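# Move three cartons to cart tray, close footlocker

## Task

Carry all three cartons out of the footlocker and set them in the top tray of the utility cart, then close the footlocker lid completely. Every carton has to rest flat on the tray bottom, not upright on an end and not overhanging any tray edge. The lid must not be dropped shut from more than slightly open, and must not be slammed, or the attempt fails. Nothing the robot picked up may still be gripped or touched by it at the end. The robot must not tip over or finish leaning, or the attempt fails. The result only counts if everything stays in place without the robot holding it, so release and back away at the end.

## Robot and tools

ROBOT. A Hello Robot Stretch 3 with one arm: a two-wheel base (0.33 m long, 0.34 m wide), a lift on a mast, and a telescoping arm that reaches out to the robot's right. The base cannot slide sideways, so the gripper is moved forward or back by driving. Turning in place pivots about the point midway between the wheels, 0.05 m behind the front edge. With the arm pulled in and the wrist folded, a turn sweeps a radius of 0.28 m; an unfolded, level wrist reaches past that.

FRAMES. Base frame: origin on the floor between the drive wheels, x forward, y left, z up. hand_pose is reported in this frame, at the point where closed fingertips meet. Odometry frame is the base frame where the scene started; heading is positive to the left, -3.142 to 3.142.

execute_actions. Argument actions: a list run in order (empty list just returns the current state and images). Each action is {"robot": ..., "steps": n, "until": ...}. steps is 1 to 450 control ticks at 30 per second (default 1); {"steps": n} alone just waits. until, which needs steps, ends the action early once all its conditions hold. If any value is invalid or out of range, the whole call is rejected and nothing new runs.

robot can be one command, a queue (list of up to 8 commands and {"pause_s": s} waits, s at most 15, run one after the other), or {"stop": true}, which brakes everything and clears the queue. A command may contain:
- base: exactly one of translate_m (metres, relative offset from where the base is when that command begins, forward positive, magnitude at most 1) or rotate_rad (radians, relative turn, left/counter-clockwise positive, magnitude at most 3.2).
- joints: absolute targets by name; unnamed joints keep their old targets. lift_m 0 to 1.1 (arm height on mast); arm_m 0 to 0.52 (extension); wrist_yaw_rad -1.345 to 4.42 (0 along the arm, positive toward the robot's front, 3.0 folded over the base); wrist_pitch_rad -1.57 to 0.451 (0 level, negative tips fingers down); wrist_roll_rad -2.911 to 2.911 (0 fingers side by side); gripper_m -0.089 to 0.179 (larger is wider; the real fingertip gap is 0.007 m smaller near closed, 0.025 m smaller wide open, zero below 0.007); head_pan_rad -3.953 to 1.73 (0 forward, positive left, -1.57 looks along the arm); head_tilt_rad -1.53 to 0.419 (negative down).
- contact_limits: {"arm_m": e}, motor effort percent 1 to 100 at which the arm stops; smaller is gentler, too small halts at once. It applies until the next arm_m command.
Base and joint motions in one command begin together and keep running across later actions and while you think. A new command overrides at once; older queued items are discarded.

until: {"robot": {...}} with fields such as lift_m, lift_m_goal, lift_m_status (likewise for each joint), base_status, translate_m, rotate_rad, x, y, heading, refusals, queue, queue_left, or status "ended". Numbers use [op, value] with =, !=, <, <=, >, >=; statuses take a word or ["!=", "moving"]. {"robot": {"status": "ended"}} fires when nothing is moving and no queue runs (or immediately if the command was refused); steps=450 with it is a good wait. {"any": {"status": "ended"}} fires when any one motion ends. Don't wait for exact equality; "done" means within tolerance.

zoom_image: camera (head_camera, nav_camera or wrist_camera) and region [x0, y0, x1, y1] in pixels of that camera's latest image, origin top-left, at most 504 by 504.

finished_scene: scene, the current scene's number. It ends the scene permanently; call it only after all motion has ended and the robot has let go and moved away.

RESULTS. base_status shows progress as (moved of goal). joint_goals, joint_status, measured_speeds (units per second), refusals, queue (idle/running/done/dropped/stopped) and queue_left. Statuses: moving, done, off_target (resting away from goal, may still push), contact_stop (lift or arm hit something and went slack until next command), time_out, stopped, not_commanded, torque_fault (a wrist servo overheated and is limp for 10 s). Lines starting refused:, dropped: or replaced: explain problems, counting actions and commands from 0. on_its_own appears when the robot changed a goal itself, a joint is slack or off, a motor strains at rest, or base_tilt differs 3 degrees or more from its start value. motor_effort is percent, positive toward higher values, peak in brackets; it is noisy and biased. base_tilt gives forward/right lean in degrees. lidar_m: 12 distances in 30-degree sectors starting straight ahead and going counter-clockwise, in a plane 0.17 m up. wrist_depth_mm and head_depth_mm are 7x7 grids of median depth; the head picture arrives sideways. Each result carries one image per camera, taken at the end.

GRIPPING. Close to a gripper_m below the object's width to hold; open at least 0.02 above the touching value to release. Neither the reading nor done proves a grasp; check images. Over-squeezing lets the stall guard weaken the grip.

CAUTIONS.
- Fast base speed (0.30 m/s, 1.9 rad/s) only with lift_m below 0.30, arm_m below 0.03, wrist_yaw_rad above 2.54; otherwise 0.10 m/s, 0.63 rad/s.
- Fold or unfold the wrist only with lift_m between 0.32 and 0.95, wrist_pitch_rad -0.4 and roll near 0; once folded, the lift may drop to 0.25. With wrist_yaw_rad below -0.4 keep pitch at -0.5 or lower.
- Pushing against something rigid with the gripper above roughly 0.45 m can tip the robot; a raised contact limit or a repeat push after contact_stop makes it worse. Never drive while holding or pushing on something fixed. If snagged or leaning, undo the last move in small steps, pull the gripper free, and lower lift_m to about 0.2 if still tipped.
- The base, wrist and head have no contact stop; avoid hard wrist pushes that trigger torque faults.
- Don't drop cartons, let the lid fall or slam, or knock things over. Loose objects may occasionally get nudged.

Each tool is called after "Emit:" as name(argument=value, ...), one argument or row to a line, values as JSON.

## Session

Emit:
execute_actions(
  actions=[],
)

Scene clock: 0.00 s.
robot.base_odometry: x=+0.000 y=+0.000 heading=+0.000 (m, m, rad; robot's odometry frame)
robot.turned_by_wheels: +0.000 (rad since the last result)
robot.turned_by_imu: +0.000 (rad since the last result)
robot.base_tilt: forward=+0.0 right=+1.6 (deg)
robot.lidar_m: 2.00 1.25 1.14 1.15 1.33 1.32 2.54 2.91 2.12 2.63 2.48 1.81
robot.head_depth_mm: 1923 2052 2057 2042 2029 2050 2024 / 1962 2131 2129 2103 2095 2111 2097 / 1956 2201 2181 2188 2165 2158 2164 / 1953 2293 2276 2267 2176 2262 2210 / 1957 2353 2339 2324 2214 2296 2288 / 1949 2235 2227 2201 2048 2138 2113 / 1807 1877 1858 1855 1802 1848 1837
robot.base_status: not_commanded
robot.joint_positions: lift_m=+0.449 arm_m=-0.002 wrist_yaw_rad=+2.784 wrist_pitch_rad=-0.622 wrist_roll_rad=+0.008 gripper_m=+0.037 head_pan_rad=+0.017 head_tilt_rad=-0.017
robot.joint_goals: lift_m=+0.449 arm_m=-0.002 wrist_yaw_rad=+2.784 wrist_pitch_rad=-0.622 wrist_roll_rad=+0.008 gripper_m=+0.037 head_pan_rad=+0.017 head_tilt_rad=-0.017
robot.joint_status: lift_m=not_commanded arm_m=not_commanded wrist_yaw_rad=not_commanded wrist_pitch_rad=not_commanded wrist_roll_rad=not_commanded gripper_m=not_commanded head_pan_rad=not_commanded head_tilt_rad=not_commanded
robot.measured_speeds: translate_m=+0.000 rotate_rad=+0.000 lift_m=+0.000 arm_m=+0.000 wrist_yaw_rad=+0.000 wrist_pitch_rad=+0.000 wrist_roll_rad=+0.000 head_pan_rad=+0.000 head_tilt_rad=+0.000
robot: refusals=0 queue=idle queue_left=0
robot.motor_effort: left_wheel=+0 right_wheel=-1 lift_m=+40 arm_m=+0 wrist_yaw_rad=+0 wrist_pitch_rad=+5 wrist_roll_rad=+0 gripper_m=+1 head_pan_rad=+0 head_tilt_rad=+3 (%)
robot.hand_pose: x=+0.0468 y=+0.0386 z=+0.4185 quat_wxyz=(+0.334, +0.703, +0.092, +0.621) (m; robot's base frame)
robot.wrist_depth_mm: - - - - - - - / - - - - - - - / - 912 945 904 901 942 920 / 760 762 769 780 758 757 772 / 684 - 674 669 688 670 647 / 602 577 - 603 586 595 591 / 524 542 - 536 533 530 531
pictures: head_camera (sideways: a quarter turn clockwise sets it upright), nav_camera (sideways: a quarter turn counterclockwise sets it upright), wrist_camera
Images, in order (width x height): head_camera 896x504, nav_camera 672x504, wrist_camera 644x364.

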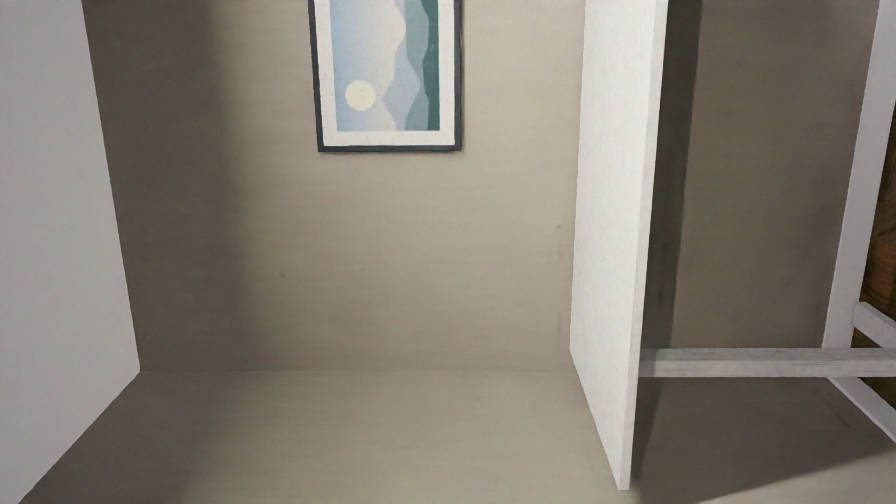

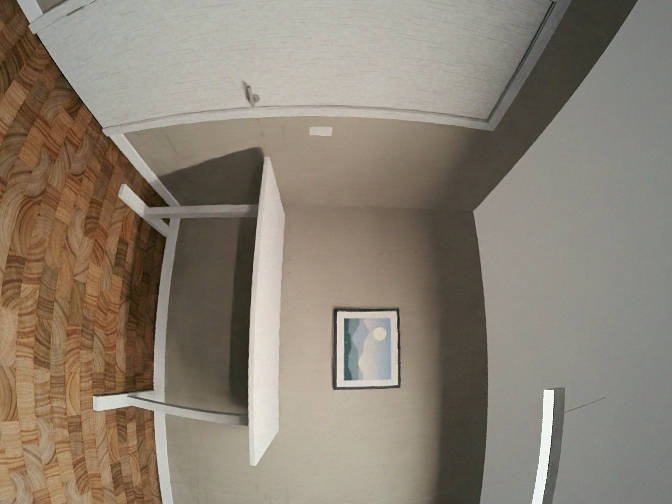

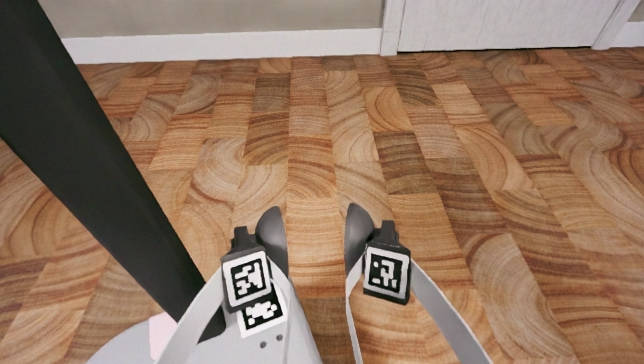

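Emit:
execute_actions(
  actions=[
    {"robot":{"joints":{"head_pan_rad":-1.6,"head_tilt_rad":-0.5}},"steps":450,"until":{"robot":{"status":"ended"}}},
  ],
)

Emit:
execute_actions(
  actions=[
    {"robot":{"joints":{"head_pan_rad":-3.2,"head_tilt_rad":-0.5}},"steps":450,"until":{"robot":{"status":"ended"}}},
  ],
)

Scene clock: 14.23 s.
robot.base_odometry: x=+0.000 y=+0.000 heading=+0.000 (m, m, rad; robot's odometry frame)
robot.turned_by_wheels: +0.000 (rad since the last result)
robot.turned_by_imu: +0.001 (rad since the last result)
robot.base_tilt: forward=-0.1 right=+1.6 (deg)
robot.lidar_m: 2.00 1.25 1.14 1.15 1.32 1.32 2.54 2.91 2.12 2.62 2.48 1.82
robot.head_depth_mm: 2152 2287 2467 2238 2096 1670 1374 / 2205 2372 2538 2678 2113 1660 1380 / 2250 2401 2593 2773 2118 1664 1375 / 2298 2469 2688 2808 2102 1668 1376 / 2365 2528 2763 2853 2084 1667 1372 / 2432 2613 2852 2843 2101 1667 1372 / 2485 2690 2929 2817 2094 1651 1367
robot.base_status: not_commanded
robot.joint_positions: lift_m=+0.449 arm_m=-0.002 wrist_yaw_rad=+2.784 wrist_pitch_rad=-0.622 wrist_roll_rad=+0.008 gripper_m=+0.037 head_pan_rad=-1.593 head_tilt_rad=-0.494
robot.joint_goals: lift_m=+0.449 arm_m=-0.002 wrist_yaw_rad=+2.784 wrist_pitch_rad=-0.622 wrist_roll_rad=+0.008 gripper_m=+0.037 head_pan_rad=-1.600 head_tilt_rad=-0.500
robot.joint_status: lift_m=not_commanded arm_m=not_commanded wrist_yaw_rad=not_commanded wrist_pitch_rad=not_commanded wrist_roll_rad=not_commanded gripper_m=not_commanded head_pan_rad=done head_tilt_rad=done
robot.measured_speeds: translate_m=+0.000 rotate_rad=+0.000 lift_m=+0.000 arm_m=+0.000 wrist_yaw_rad=+0.000 wrist_pitch_rad=+0.000 wrist_roll_rad=+0.000 head_pan_rad=+0.000 head_tilt_rad=+0.000
robot: refusals=0 queue=done queue_left=0
robot.motor_effort: left_wheel=-1(1) right_wheel=-1(1) lift_m=+41(40) arm_m=+0(0) wrist_yaw_rad=+0(1) wrist_pitch_rad=+5(5) wrist_roll_rad=+0(0) gripper_m=+0(0) head_pan_rad=-3(41) head_tilt_rad=-3(25) (%)
robot.hand_pose: x=+0.0468 y=+0.0386 z=+0.4185 quat_wxyz=(+0.334, +0.703, +0.092, +0.621) (m; robot's base frame)
robot.wrist_depth_mm: - - - - - - - / - - - - - - - / - 905 899 903 931 908 910 / 747 774 774 782 778 753 763 / 681 - 696 673 683 674 674 / 583 587 - 595 591 589 589 / 535 541 - 524 529 528 524
pictures: head_camera (sideways: a quarter turn clockwise sets it upright), nav_camera (sideways: a quarter turn counterclockwise sets it upright), wrist_camera
Images, in order (width x height): head_camera 896x504, nav_camera 672x504, wrist_camera 644x364.

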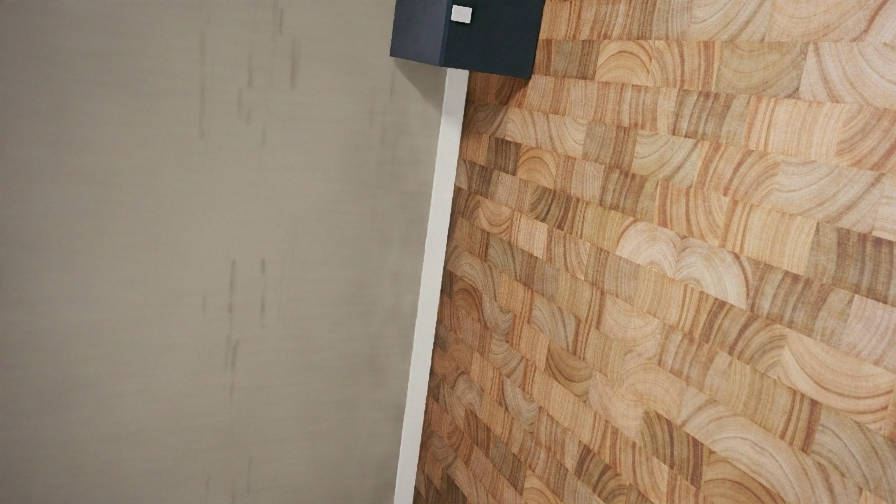

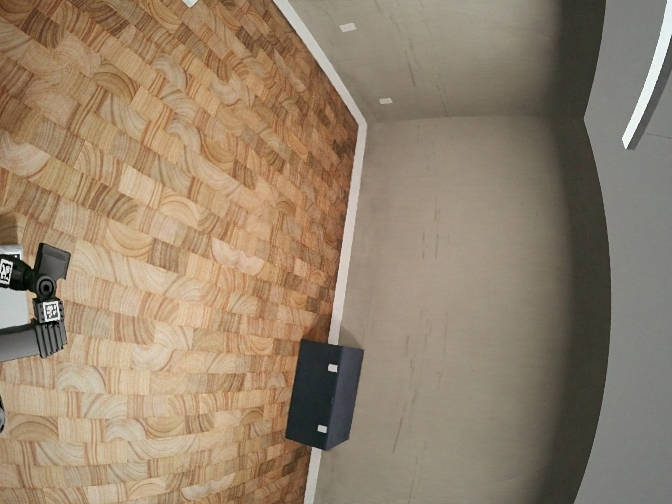

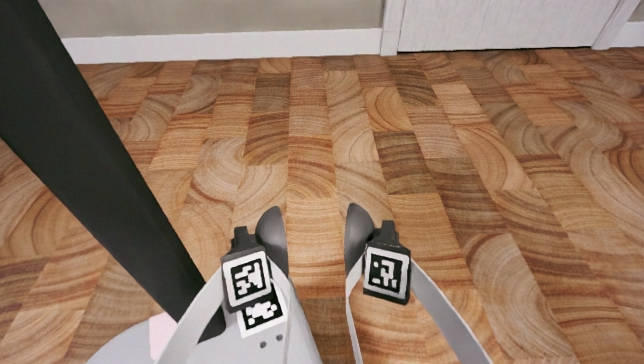

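Scene clock: 15.57 s.
robot.base_odometry: x=+0.000 y=+0.000 heading=+0.000 (m, m, rad; robot's odometry frame)
robot.turned_by_wheels: +0.000 (rad since the last result)
robot.turned_by_imu: +0.000 (rad since the last result)
robot.base_tilt: forward=+0.0 right=+1.6 (deg)
robot.lidar_m: 2.00 1.25 1.14 1.15 1.33 1.32 2.54 2.91 2.13 2.63 2.47 1.81
robot.head_depth_mm: 2064 2240 2409 2558 2111 1675 1381 / 2133 2263 2423 2611 2116 1661 1376 / 2165 2330 2516 2650 2126 1662 1379 / 2199 2382 2571 2730 2112 1661 1375 / 2270 2443 2623 2756 2115 1667 1373 / 2322 2482 2699 2869 2085 1666 1364 / 2369 2569 2784 2836 2106 1657 1374
robot.base_status: not_commanded
robot.joint_positions: lift_m=+0.449 arm_m=-0.002 wrist_yaw_rad=+2.784 wrist_pitch_rad=-0.622 wrist_roll_rad=+0.008 gripper_m=+0.037 head_pan_rad=-3.193 head_tilt_rad=-0.494
robot.joint_goals: lift_m=+0.449 arm_m=-0.002 wrist_yaw_rad=+2.784 wrist_pitch_rad=-0.622 wrist_roll_rad=+0.008 gripper_m=+0.037 head_pan_rad=-3.200 head_tilt_rad=-0.500
robot.joint_status: lift_m=not_commanded arm_m=not_commanded wrist_yaw_rad=not_commanded wrist_pitch_rad=not_commanded wrist_roll_rad=not_commanded gripper_m=not_commanded head_pan_rad=done head_tilt_rad=done
robot.measured_speeds: translate_m=+0.000 rotate_rad=+0.000 lift_m=+0.000 arm_m=+0.000 wrist_yaw_rad=+0.000 wrist_pitch_rad=+0.000 wrist_roll_rad=+0.000 head_pan_rad=+0.000 head_tilt_rad=+0.000
robot: refusals=0 queue=done queue_left=0
robot.motor_effort: left_wheel=-1(1) right_wheel=-1(1) lift_m=+40(40) arm_m=+0(0) wrist_yaw_rad=-1(0) wrist_pitch_rad=+5(5) wrist_roll_rad=+0(0) gripper_m=+0(1) head_pan_rad=-3(42) head_tilt_rad=-3(3) (%)
robot.hand_pose: x=+0.0468 y=+0.0386 z=+0.4185 quat_wxyz=(+0.334, +0.703, +0.092, +0.621) (m; robot's base frame)
robot.wrist_depth_mm: - - - - - - - / - - - - - - - / - 919 907 912 902 927 900 / 747 785 758 763 757 785 765 / 670 - 697 666 682 680 659 / 605 597 - 587 590 585 590 / 534 552 - 524 520 532 522
pictures: head_camera (sideways: a quarter turn clockwise sets it upright), nav_camera (sideways: a quarter turn counterclockwise sets it upright), wrist_camera
Images, in order (width x height): head_camera 896x504, nav_camera 672x504, wrist_camera 644x364.

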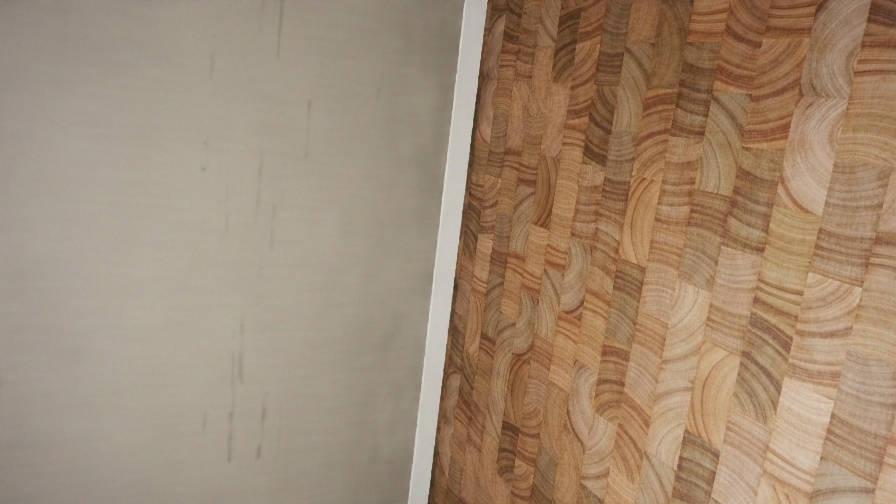

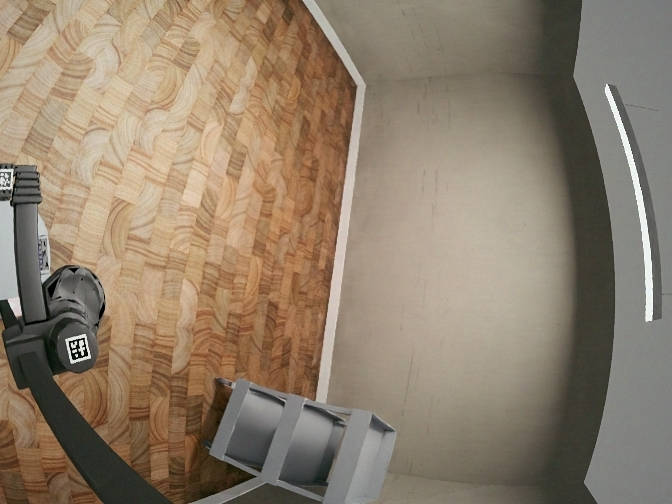

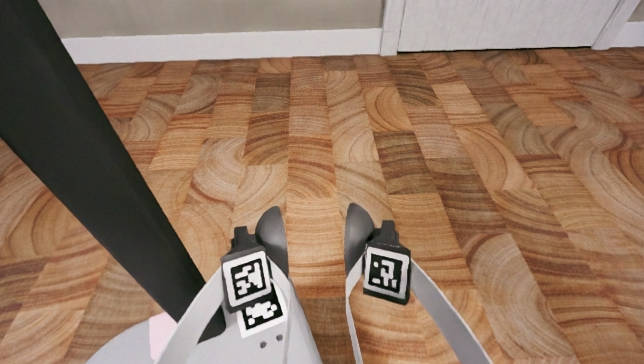

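Emit:
execute_actions(
  actions=[
    {"robot":{"joints":{"head_pan_rad":-3.85,"head_tilt_rad":-0.55}},"steps":450,"until":{"robot":{"status":"ended"}}},
  ],
)

Emit:
execute_actions(
  actions=[
    {"robot":{"joints":{"head_pan_rad":-2.05,"head_tilt_rad":-0.5}},"steps":450,"until":{"robot":{"status":"ended"}}},
  ],
)

Scene clock: 24.00 s.
robot.base_odometry: x=+0.000 y=+0.000 heading=+0.000 (m, m, rad; robot's odometry frame)
robot.turned_by_wheels: +0.000 (rad since the last result)
robot.turned_by_imu: +0.001 (rad since the last result)
robot.base_tilt: forward=-0.1 right=+1.6 (deg)
robot.lidar_m: 2.00 1.26 1.14 1.15 1.32 1.32 2.54 2.90 2.12 2.62 2.47 1.81
robot.head_depth_mm: 1577 - - - - - - / 1728 1827 1954 2126 2040 - - / 2028 2134 1590 1759 1854 1596 1334 / 2298 2477 1645 1747 1812 1600 1333 / 2254 2392 1632 1712 1797 1588 1332 / 2160 2344 2490 2506 1989 1590 1329 / 2115 2262 2450 2523 1969 1588 1324
robot.base_status: not_commanded
robot.joint_positions: lift_m=+0.449 arm_m=-0.002 wrist_yaw_rad=+2.784 wrist_pitch_rad=-0.622 wrist_roll_rad=+0.008 gripper_m=+0.037 head_pan_rad=-3.843 head_tilt_rad=-0.543
robot.joint_goals: lift_m=+0.449 arm_m=-0.002 wrist_yaw_rad=+2.784 wrist_pitch_rad=-0.622 wrist_roll_rad=+0.008 gripper_m=+0.037 head_pan_rad=-3.850 head_tilt_rad=-0.550
robot.joint_status: lift_m=not_commanded arm_m=not_commanded wrist_yaw_rad=not_commanded wrist_pitch_rad=not_commanded wrist_roll_rad=not_commanded gripper_m=not_commanded head_pan_rad=done head_tilt_rad=done
robot.measured_speeds: translate_m=+0.000 rotate_rad=+0.000 lift_m=+0.000 arm_m=+0.000 wrist_yaw_rad=+0.000 wrist_pitch_rad=+0.000 wrist_roll_rad=+0.000 head_pan_rad=+0.000 head_tilt_rad=+0.000
robot: refusals=0 queue=done queue_left=0
robot.motor_effort: left_wheel=-1(1) right_wheel=-1(1) lift_m=+40(40) arm_m=-1(0) wrist_yaw_rad=+0(0) wrist_pitch_rad=+5(5) wrist_roll_rad=+0(0) gripper_m=+0(0) head_pan_rad=-3(35) head_tilt_rad=-3(9) (%)
robot.hand_pose: x=+0.0468 y=+0.0386 z=+0.4185 quat_wxyz=(+0.334, +0.703, +0.092, +0.621) (m; robot's base frame)
robot.wrist_depth_mm: - - - - - - - / - - - - - - - / - 936 897 908 914 899 901 / 746 792 784 771 760 768 773 / 666 - 699 670 677 669 654 / 593 591 - 590 586 593 579 / 530 538 - 535 521 537 530
pictures: head_camera (sideways: a quarter turn clockwise sets it upright), nav_camera (sideways: a quarter turn counterclockwise sets it upright), wrist_camera
Images, in order (width x height): head_camera 896x504, nav_camera 672x504, wrist_camera 644x364.

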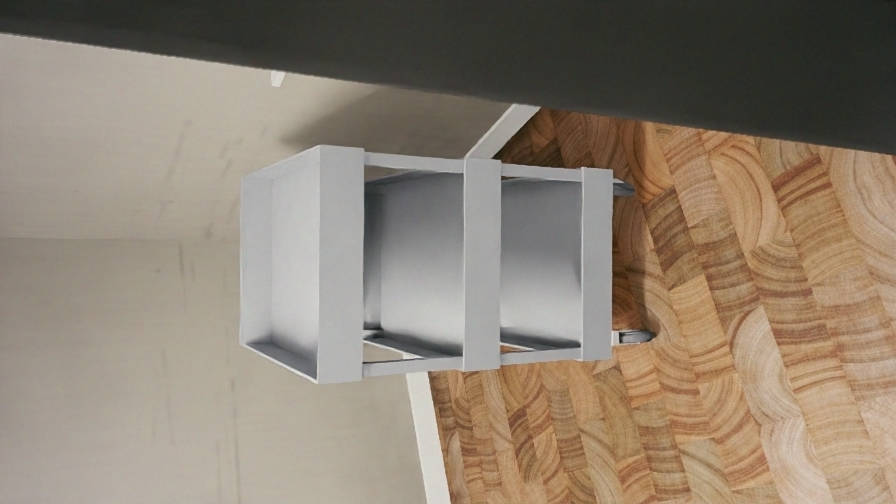

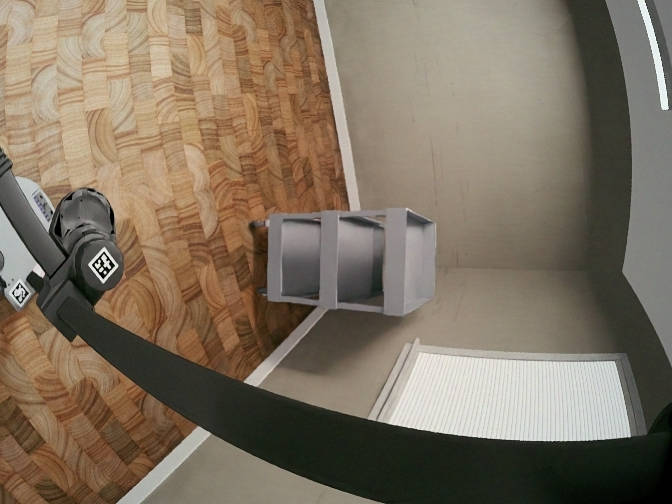

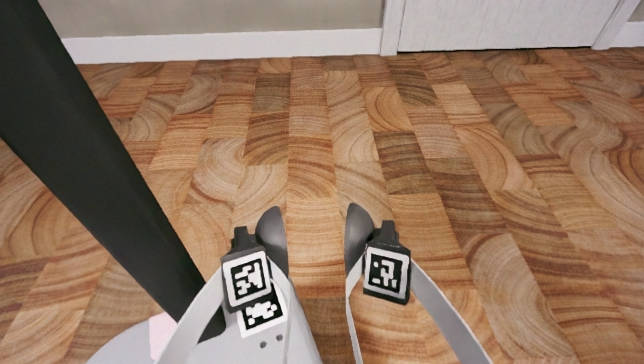

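Scene clock: 25.40 s.
robot.base_odometry: x=+0.000 y=+0.000 heading=+0.000 (m, m, rad; robot's odometry frame)
robot.turned_by_wheels: +0.000 (rad since the last result)
robot.turned_by_imu: +0.000 (rad since the last result)
robot.base_tilt: forward=+0.0 right=+1.6 (deg)
robot.lidar_m: 2.00 1.25 1.14 1.15 1.32 1.32 2.53 2.91 2.12 2.63 2.47 1.82
robot.head_depth_mm: 2370 2598 2796 2799 2067 1643 1361 / 2355 2528 2775 2787 2079 1649 1361 / 2293 2481 2675 2406 2081 1638 1368 / 2262 2435 2626 2366 2071 1649 1364 / 2228 2386 2525 2333 2075 1639 1360 / 2202 2344 2569 2647 2050 1638 1361 / 2147 2304 2467 2679 2061 1659 1356
robot.base_status: not_commanded
robot.joint_positions: lift_m=+0.449 arm_m=-0.002 wrist_yaw_rad=+2.784 wrist_pitch_rad=-0.622 wrist_roll_rad=+0.008 gripper_m=+0.037 head_pan_rad=-2.057 head_tilt_rad=-0.508
robot.joint_goals: lift_m=+0.449 arm_m=-0.002 wrist_yaw_rad=+2.784 wrist_pitch_rad=-0.622 wrist_roll_rad=+0.008 gripper_m=+0.037 head_pan_rad=-2.050 head_tilt_rad=-0.500
robot.joint_status: lift_m=not_commanded arm_m=not_commanded wrist_yaw_rad=not_commanded wrist_pitch_rad=not_commanded wrist_roll_rad=not_commanded gripper_m=not_commanded head_pan_rad=done head_tilt_rad=done
robot.measured_speeds: translate_m=+0.000 rotate_rad=+0.000 lift_m=+0.000 arm_m=+0.000 wrist_yaw_rad=+0.000 wrist_pitch_rad=+0.000 wrist_roll_rad=+0.000 head_pan_rad=+0.000 head_tilt_rad=+0.000
robot: refusals=0 queue=done queue_left=0
robot.motor_effort: left_wheel=-1(1) right_wheel=-1(1) lift_m=+40(40) arm_m=-1(0) wrist_yaw_rad=-1(1) wrist_pitch_rad=+5(5) wrist_roll_rad=+0(0) gripper_m=+0(0) head_pan_rad=+3(42) head_tilt_rad=+3(10) (%)
robot.hand_pose: x=+0.0468 y=+0.0386 z=+0.4185 quat_wxyz=(+0.334, +0.703, +0.092, +0.621) (m; robot's base frame)
robot.wrist_depth_mm: - - - - - - - / - - - - - - - / - 905 902 907 918 904 920 / 764 800 782 756 758 769 763 / 659 - 697 661 692 673 669 / 598 597 - 593 584 591 570 / 529 539 - 527 530 525 522
pictures: head_camera (sideways: a quarter turn clockwise sets it upright), nav_camera (sideways: a quarter turn counterclockwise sets it upright), wrist_camera
Images, in order (width x height): head_camera 896x504, nav_camera 672x504, wrist_camera 644x364.

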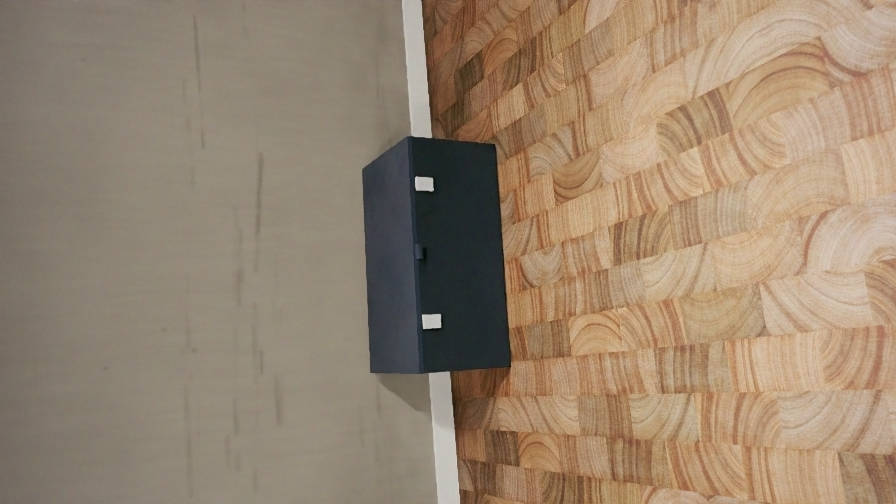

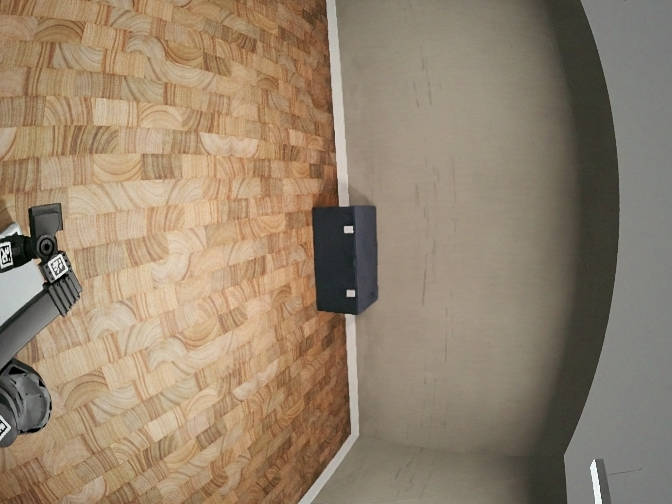

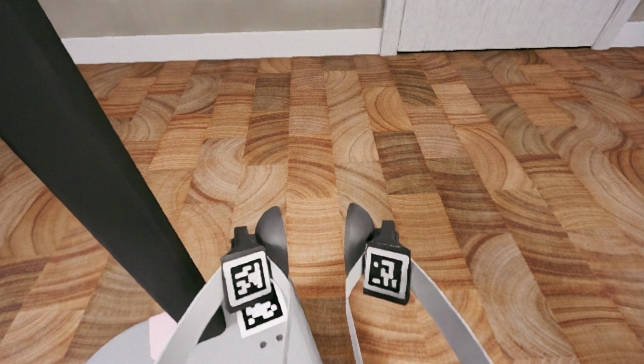

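Emit:
zoom_image(
  camera="head_camera",
  region=[330, 120, 550, 400],
)

Region (330, 120, 550, 400) of head_camera's 896x504 image, scaled by 1.800, with more detail than that image has; it fills the left 396 columns of this view, and the rest is white.

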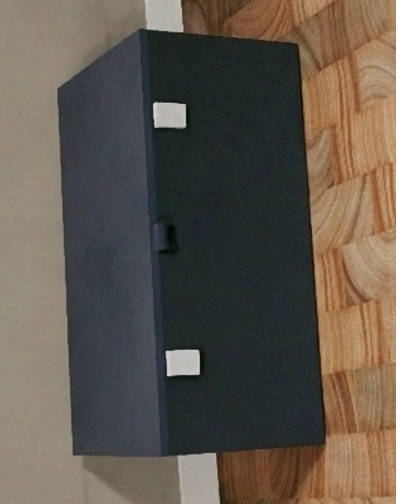

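Emit:
execute_actions(
  actions=[
    {"robot":[{"joints":{"lift_m":0.27,"wrist_pitch_rad":-0.4,"wrist_yaw_rad":3.0,"head_pan_rad":-1.57,"head_tilt_rad":-0.9},"base":{"rotate_rad":1.035}},{"base":{"translate_m":-0.85}},{"base":{"translate_m":-0.78}},{"base":{"rotate_rad":-1.37}}],"steps":450,"until":{"robot":{"status":"ended"}}},
  ],
)

Scene clock: 96.20 s.
robot.base_odometry: x=-0.832 y=-1.401 heading=-0.335 (m, m, rad; robot's odometry frame)
robot.turned_by_wheels: -0.335 (rad since the last result)
robot.turned_by_imu: -0.324 (rad since the last result)
robot.base_tilt: forward=+0.0 right=+1.6 (deg)
robot.lidar_m: 2.56 2.46 2.79 2.72 2.82 2.26 2.19 1.46 0.55 0.53 0.56 1.49
robot.head_depth_mm: 933 1071 1264 1226 1061 1220 1142 / 934 1069 1249 1222 1061 1214 1142 / 928 1069 1256 1219 1063 1214 1147 / 924 1065 1249 1216 1063 1218 1146 / 925 1055 1240 1217 1067 1222 1139 / 921 1052 1227 1211 1069 1218 1134 / 916 1049 1229 1406 1067 1250 1134
robot.base_status: done (rotate_rad -1.3699 of -1.3700)
robot.joint_positions: lift_m=+0.270 arm_m=-0.002 wrist_yaw_rad=+2.998 wrist_pitch_rad=-0.418 wrist_roll_rad=+0.008 gripper_m=+0.037 head_pan_rad=-1.577 head_tilt_rad=-0.889
robot.joint_goals: lift_m=+0.270 arm_m=-0.002 wrist_yaw_rad=+3.000 wrist_pitch_rad=-0.400 wrist_roll_rad=+0.008 gripper_m=+0.037 head_pan_rad=-1.570 head_tilt_rad=-0.900
robot.joint_status: lift_m=done arm_m=not_commanded wrist_yaw_rad=done wrist_pitch_rad=done wrist_roll_rad=not_commanded gripper_m=not_commanded head_pan_rad=done head_tilt_rad=done
robot.measured_speeds: translate_m=+0.000 rotate_rad=+0.000 lift_m=+0.000 arm_m=+0.000 wrist_yaw_rad=+0.000 wrist_pitch_rad=+0.000 wrist_roll_rad=+0.000 head_pan_rad=+0.000 head_tilt_rad=+0.000
robot: refusals=0 queue=done queue_left=0
robot.motor_effort: left_wheel=+1(10) right_wheel=-4(10) lift_m=+27(38) arm_m=+0(1) wrist_yaw_rad=+2(5) wrist_pitch_rad=+7(7) wrist_roll_rad=+0(0) gripper_m=+0(0) head_pan_rad=+3(31) head_tilt_rad=-5(27) (%)
robot.hand_pose: x=+0.0108 y=+0.0789 z=+0.2831 quat_wxyz=(+0.196, +0.703, +0.096, +0.677) (m; robot's base frame)
robot.wrist_depth_mm: - - - - - - - / - - - - - - - / 959 888 943 907 906 886 882 / 733 729 707 696 685 679 668 / 586 582 - 580 566 564 554 / 494 503 - - 467 466 473 / 439 - - - 409 413 413
pictures: head_camera (sideways: a quarter turn clockwise sets it upright), nav_camera (sideways: a quarter turn counterclockwise sets it upright), wrist_camera
Images, in order (width x height): head_camera 896x504, nav_camera 672x504, wrist_camera 644x364.

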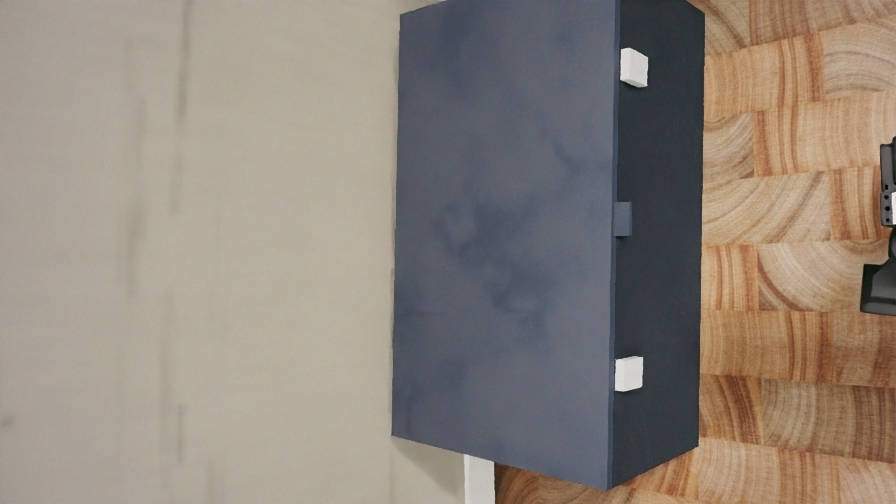

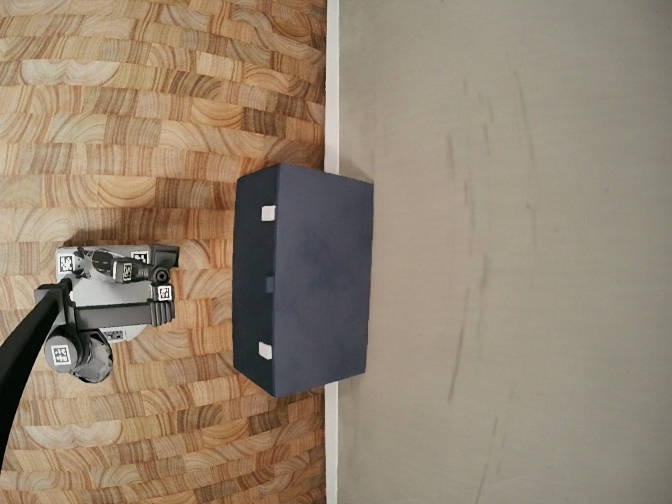

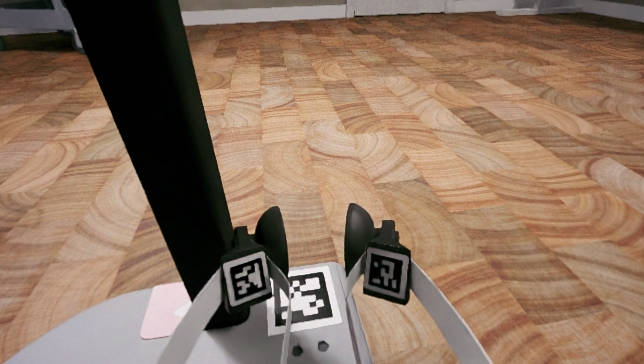

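Emit:
zoom_image(
  camera="head_camera",
  region=[570, 160, 690, 280],
)

Emit:
execute_actions(
  actions=[
    {"robot":[{"joints":{"lift_m":0.34}},{"joints":{"wrist_yaw_rad":0,"gripper_m":0.1}},{"joints":{"wrist_pitch_rad":0,"lift_m":0.2}}],"steps":450,"until":{"robot":{"status":"ended"}}},
  ],
)

Region (570, 160, 690, 280) of head_camera's 896x504 image, scaled by 4.200, with more detail than that image has.

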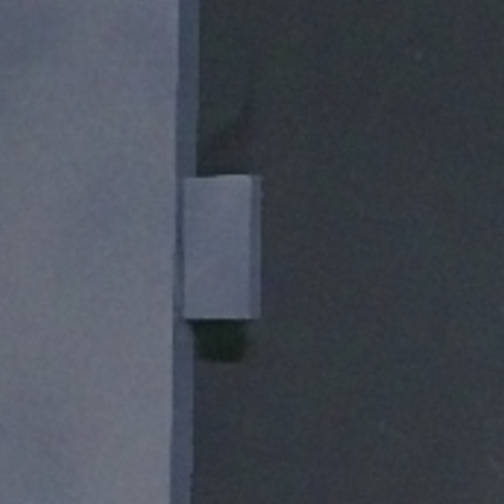

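Scene clock: 117.87 s.
robot.base_odometry: x=-0.832 y=-1.401 heading=-0.335 (m, m, rad; robot's odometry frame)
robot.turned_by_wheels: +0.000 (rad since the last result)
robot.turned_by_imu: +0.002 (rad since the last result)
robot.base_tilt: forward=-0.1 right=+1.6 (deg)
robot.lidar_m: 2.56 2.45 2.79 2.72 2.83 2.26 2.20 1.46 0.55 0.53 0.56 1.48
robot.head_depth_mm: 935 1071 1269 1235 1053 1218 1147 / 931 1069 1258 1226 1059 1218 1138 / 928 1066 1251 1222 1061 1216 1138 / 923 1063 1246 1215 1060 1218 1171 / 922 1057 1240 1214 1058 1215 1136 / 920 1051 1232 1209 1063 1224 1136 / 912 1052 1227 1398 1067 1242 1131
robot.base_status: done (rotate_rad -1.3699 of -1.3700)
robot.joint_positions: lift_m=+0.200 arm_m=-0.002 wrist_yaw_rad=+0.002 wrist_pitch_rad=-0.021 wrist_roll_rad=+0.008 gripper_m=+0.100 head_pan_rad=-1.577 head_tilt_rad=-0.889
robot.joint_goals: lift_m=+0.200 arm_m=-0.002 wrist_yaw_rad=+0.000 wrist_pitch_rad=+0.000 wrist_roll_rad=+0.008 gripper_m=+0.100 head_pan_rad=-1.570 head_tilt_rad=-0.900
robot.joint_status: lift_m=done arm_m=not_commanded wrist_yaw_rad=done wrist_pitch_rad=done wrist_roll_rad=not_commanded gripper_m=done head_pan_rad=done head_tilt_rad=done
robot.measured_speeds: translate_m=+0.000 rotate_rad=+0.000 lift_m=+0.000 arm_m=+0.000 wrist_yaw_rad=+0.000 wrist_pitch_rad=+0.000 wrist_roll_rad=+0.000 head_pan_rad=+0.000 head_tilt_rad=+0.000
robot: refusals=0 queue=done queue_left=0
robot.motor_effort: left_wheel=+1(1) right_wheel=-4(4) lift_m=+27(56) arm_m=-1(1) wrist_yaw_rad=-3(1) wrist_pitch_rad=+9(9) wrist_roll_rad=+0(0) gripper_m=+0(80) head_pan_rad=+3(3) head_tilt_rad=-5(5) (%)
robot.hand_pose: x=-0.0208 y=-0.3989 z=+0.3096 quat_wxyz=(+0.705, +0.009, -0.710, -0.007) (m; robot's base frame)
robot.wrist_depth_mm: 751 733 765 746 725 763 749 / 738 777 781 757 766 760 789 / 778 569 454 396 343 302 287 / 312 304 305 300 300 295 287 / 320 321 316 314 311 307 302 / 337 334 331 326 323 314 311 / 355 343 343 340 338 331 331
pictures: head_camera (sideways: a quarter turn clockwise sets it upright), nav_camera (sideways: a quarter turn counterclockwise sets it upright), wrist_camera
Images, in order (width x height): head_camera 896x504, nav_camera 672x504, wrist_camera 644x364.

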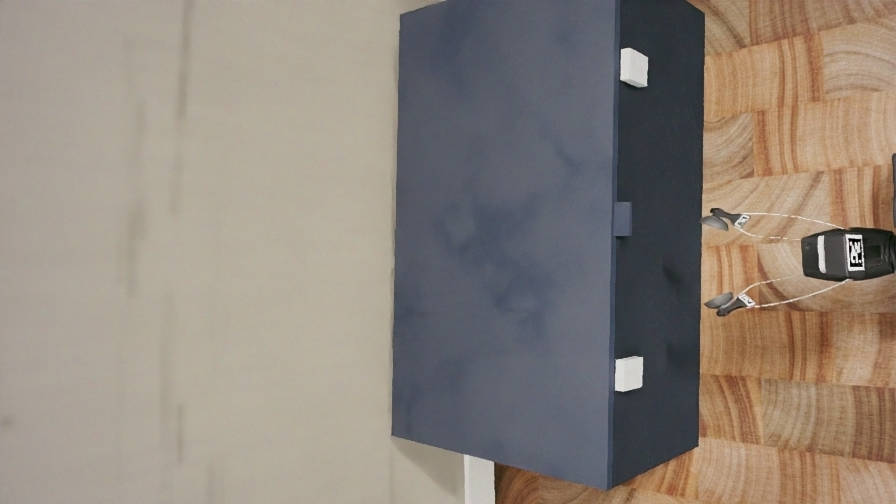

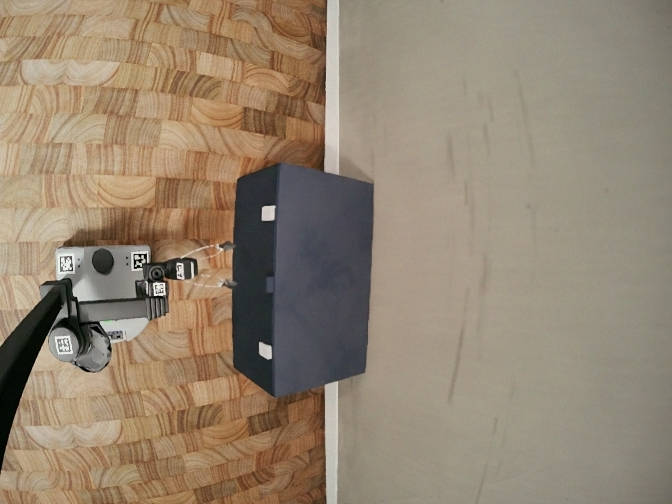

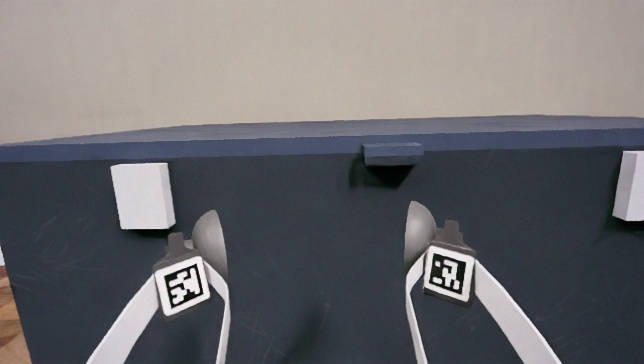

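Emit:
execute_actions(
  actions=[
    {"robot":[{"joints":{"lift_m":0.165,"gripper_m":0.0},"base":{"rotate_rad":0.95}},{"base":{"translate_m":-0.12}},{"base":{"rotate_rad":-0.98}}],"steps":450,"until":{"robot":{"status":"ended"}}},
  ],
)

Scene clock: 177.07 s.
robot.base_odometry: x=-0.930 y=-1.471 heading=-0.365 (m, m, rad; robot's odometry frame)
robot.turned_by_wheels: -0.030 (rad since the last result)
robot.turned_by_imu: -0.027 (rad since the last result)
robot.base_tilt: forward=+0.0 right=+1.6 (deg)
robot.lidar_m: 2.62 2.58 2.92 2.81 2.90 2.21 2.12 1.37 0.45 0.43 0.45 1.31
robot.head_depth_mm: 854 979 1155 1326 1064 1043 1144 / 846 975 1148 1227 1060 1036 1143 / 842 972 1137 1231 1056 1028 1140 / 838 960 1122 1216 1050 1020 1173 / 831 950 1116 1213 1048 1018 1131 / 828 949 1109 1215 1049 1015 1137 / 821 938 1103 1209 1050 1005 1132
robot.base_status: done (rotate_rad -0.9799 of -0.9800)
robot.joint_positions: lift_m=+0.165 arm_m=-0.002 wrist_yaw_rad=+0.001 wrist_pitch_rad=-0.020 wrist_roll_rad=+0.008 gripper_m=+0.000 head_pan_rad=-1.577 head_tilt_rad=-0.889
robot.joint_goals: lift_m=+0.165 arm_m=-0.002 wrist_yaw_rad=+0.000 wrist_pitch_rad=+0.000 wrist_roll_rad=+0.008 gripper_m=+0.000 head_pan_rad=-1.570 head_tilt_rad=-0.900
robot.joint_status: lift_m=done arm_m=not_commanded wrist_yaw_rad=done wrist_pitch_rad=done wrist_roll_rad=not_commanded gripper_m=done head_pan_rad=done head_tilt_rad=done
robot.measured_speeds: translate_m=+0.000 rotate_rad=+0.000 lift_m=+0.000 arm_m=+0.000 wrist_yaw_rad=+0.000 wrist_pitch_rad=+0.000 wrist_roll_rad=+0.000 head_pan_rad=+0.000 head_tilt_rad=+0.000
robot: refusals=0 queue=done queue_left=0
robot.motor_effort: left_wheel=+2(7) right_wheel=-5(8) lift_m=+27(27) arm_m=-1(0) wrist_yaw_rad=-1(3) wrist_pitch_rad=+8(9) wrist_roll_rad=+0(0) gripper_m=-3(81) head_pan_rad=+3(3) head_tilt_rad=-4(4) (%)
robot.hand_pose: x=-0.0211 y=-0.3989 z=+0.2748 quat_wxyz=(+0.705, +0.008, -0.710, -0.007) (m; robot's base frame)
robot.wrist_depth_mm: 639 658 639 640 655 663 678 / 654 657 670 658 695 678 679 / 193 191 191 190 191 191 190 / 200 200 198 196 198 197 197 / 207 207 207 - 205 207 204 / 216 215 215 216 215 213 213 / 222 224 221 225 221 221 218
pictures: head_camera (sideways: a quarter turn clockwise sets it upright), nav_camera (sideways: a quarter turn counterclockwise sets it upright), wrist_camera
Images, in order (width x height): head_camera 896x504, nav_camera 672x504, wrist_camera 644x364.

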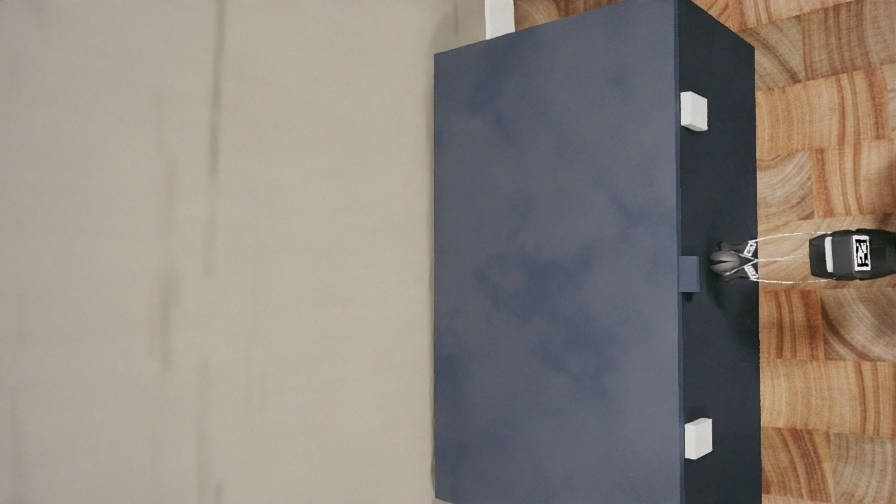

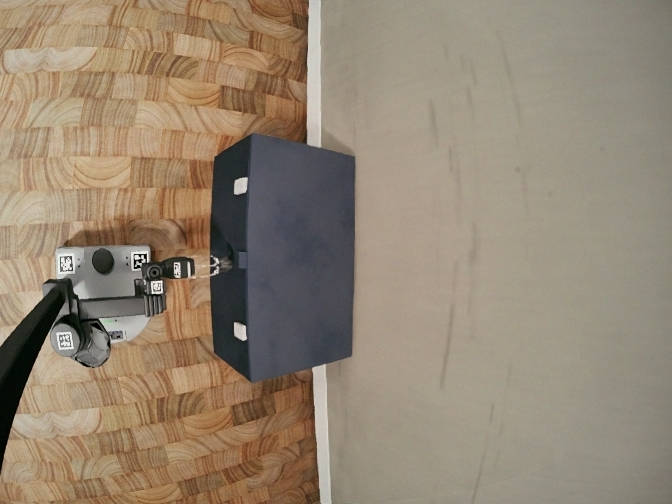

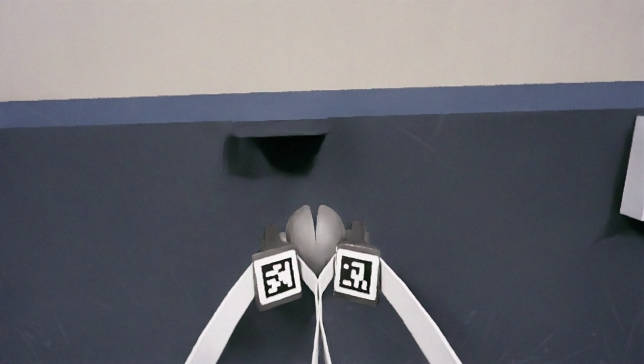

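Emit:
execute_actions(
  actions=[
    {"robot":[{"base":{"translate_m":0.02},"joints":{"head_tilt_rad":-1.0}},{"joints":{"arm_m":0.012}},{"joints":{"lift_m":0.20}}],"steps":450,"until":{"robot":{"status":"ended"}}},
  ],
)

Scene clock: 187.53 s.
robot.base_odometry: x=-0.912 y=-1.478 heading=-0.365 (m, m, rad; robot's odometry frame)
robot.turned_by_wheels: +0.000 (rad since the last result)
robot.turned_by_imu: +0.001 (rad since the last result)
robot.base_tilt: forward=-0.1 right=+1.7 (deg)
robot.lidar_m: 2.61 2.54 2.91 2.81 2.91 2.23 2.14 1.37 0.45 0.43 0.46 1.31
robot.head_depth_mm: 893 1049 1268 1156 1028 1222 1122 / 889 1035 1219 1133 1020 1212 1134 / 882 1033 1219 1132 1016 1220 - / 875 1023 1209 1127 1011 1212 - / 868 1013 1212 1123 1009 1206 1113 / 863 1005 1208 1121 1005 1193 1116 / 857 1002 1198 1114 1004 1186 1114
robot.base_status: done (translate_m +0.0200 of +0.0200)
robot.joint_positions: lift_m=+0.200 arm_m=+0.012 wrist_yaw_rad=+0.001 wrist_pitch_rad=-0.020 wrist_roll_rad=+0.008 gripper_m=+0.000 head_pan_rad=-1.577 head_tilt_rad=-0.987
robot.joint_goals: lift_m=+0.200 arm_m=+0.012 wrist_yaw_rad=+0.000 wrist_pitch_rad=+0.000 wrist_roll_rad=+0.008 gripper_m=+0.000 head_pan_rad=-1.570 head_tilt_rad=-1.000
robot.joint_status: lift_m=done arm_m=done wrist_yaw_rad=done wrist_pitch_rad=done wrist_roll_rad=not_commanded gripper_m=done head_pan_rad=done head_tilt_rad=done
robot.measured_speeds: translate_m=+0.000 rotate_rad=+0.000 lift_m=+0.000 arm_m=+0.000 wrist_yaw_rad=+0.000 wrist_pitch_rad=+0.000 wrist_roll_rad=+0.000 head_pan_rad=+0.000 head_tilt_rad=+0.000
robot: refusals=0 queue=done queue_left=0
robot.motor_effort: left_wheel=+1(5) right_wheel=-4(6) lift_m=+52(57) arm_m=+4(0) wrist_yaw_rad=-2(1) wrist_pitch_rad=+8(8) wrist_roll_rad=+0(0) gripper_m=-3(3) head_pan_rad=+3(3) head_tilt_rad=-6(13) (%)
robot.hand_pose: x=-0.0211 y=-0.4123 z=+0.3090 quat_wxyz=(+0.705, +0.008, -0.710, -0.007) (m; robot's base frame)
robot.wrist_depth_mm: 633 627 637 636 657 651 667 / 642 646 672 670 672 677 696 / 652 550 453 383 331 294 267 / 186 185 185 162 184 184 183 / 193 193 192 - 192 192 191 / 200 199 200 203 199 200 200 / 209 208 208 207 206 207 206
pictures: head_camera (sideways: a quarter turn clockwise sets it upright), nav_camera (sideways: a quarter turn counterclockwise sets it upright), wrist_camera
Images, in order (width x height): head_camera 896x504, nav_camera 672x504, wrist_camera 644x364.

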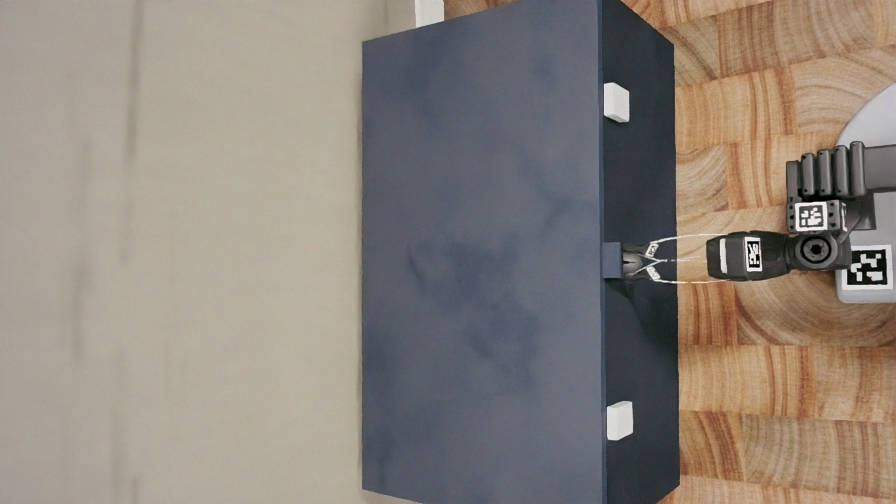

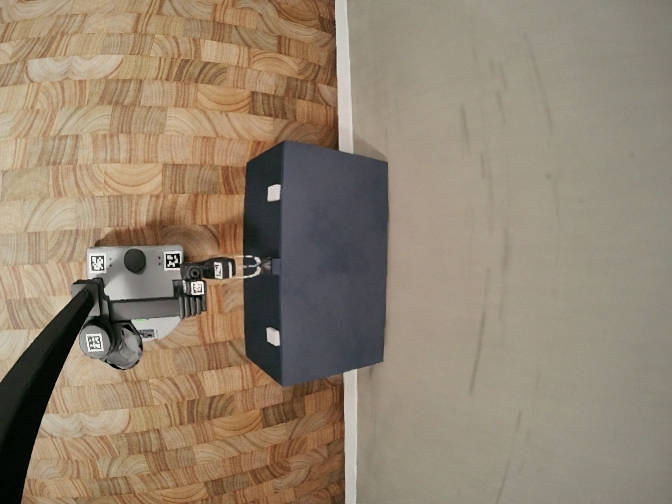

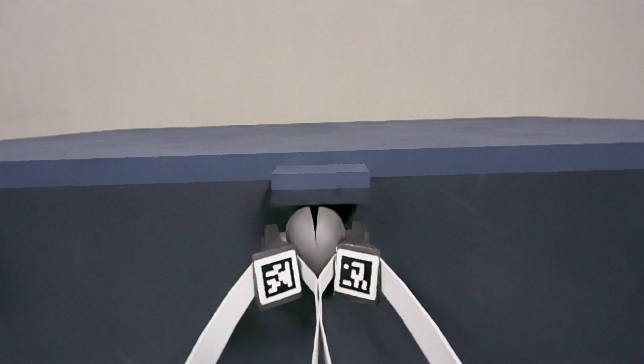

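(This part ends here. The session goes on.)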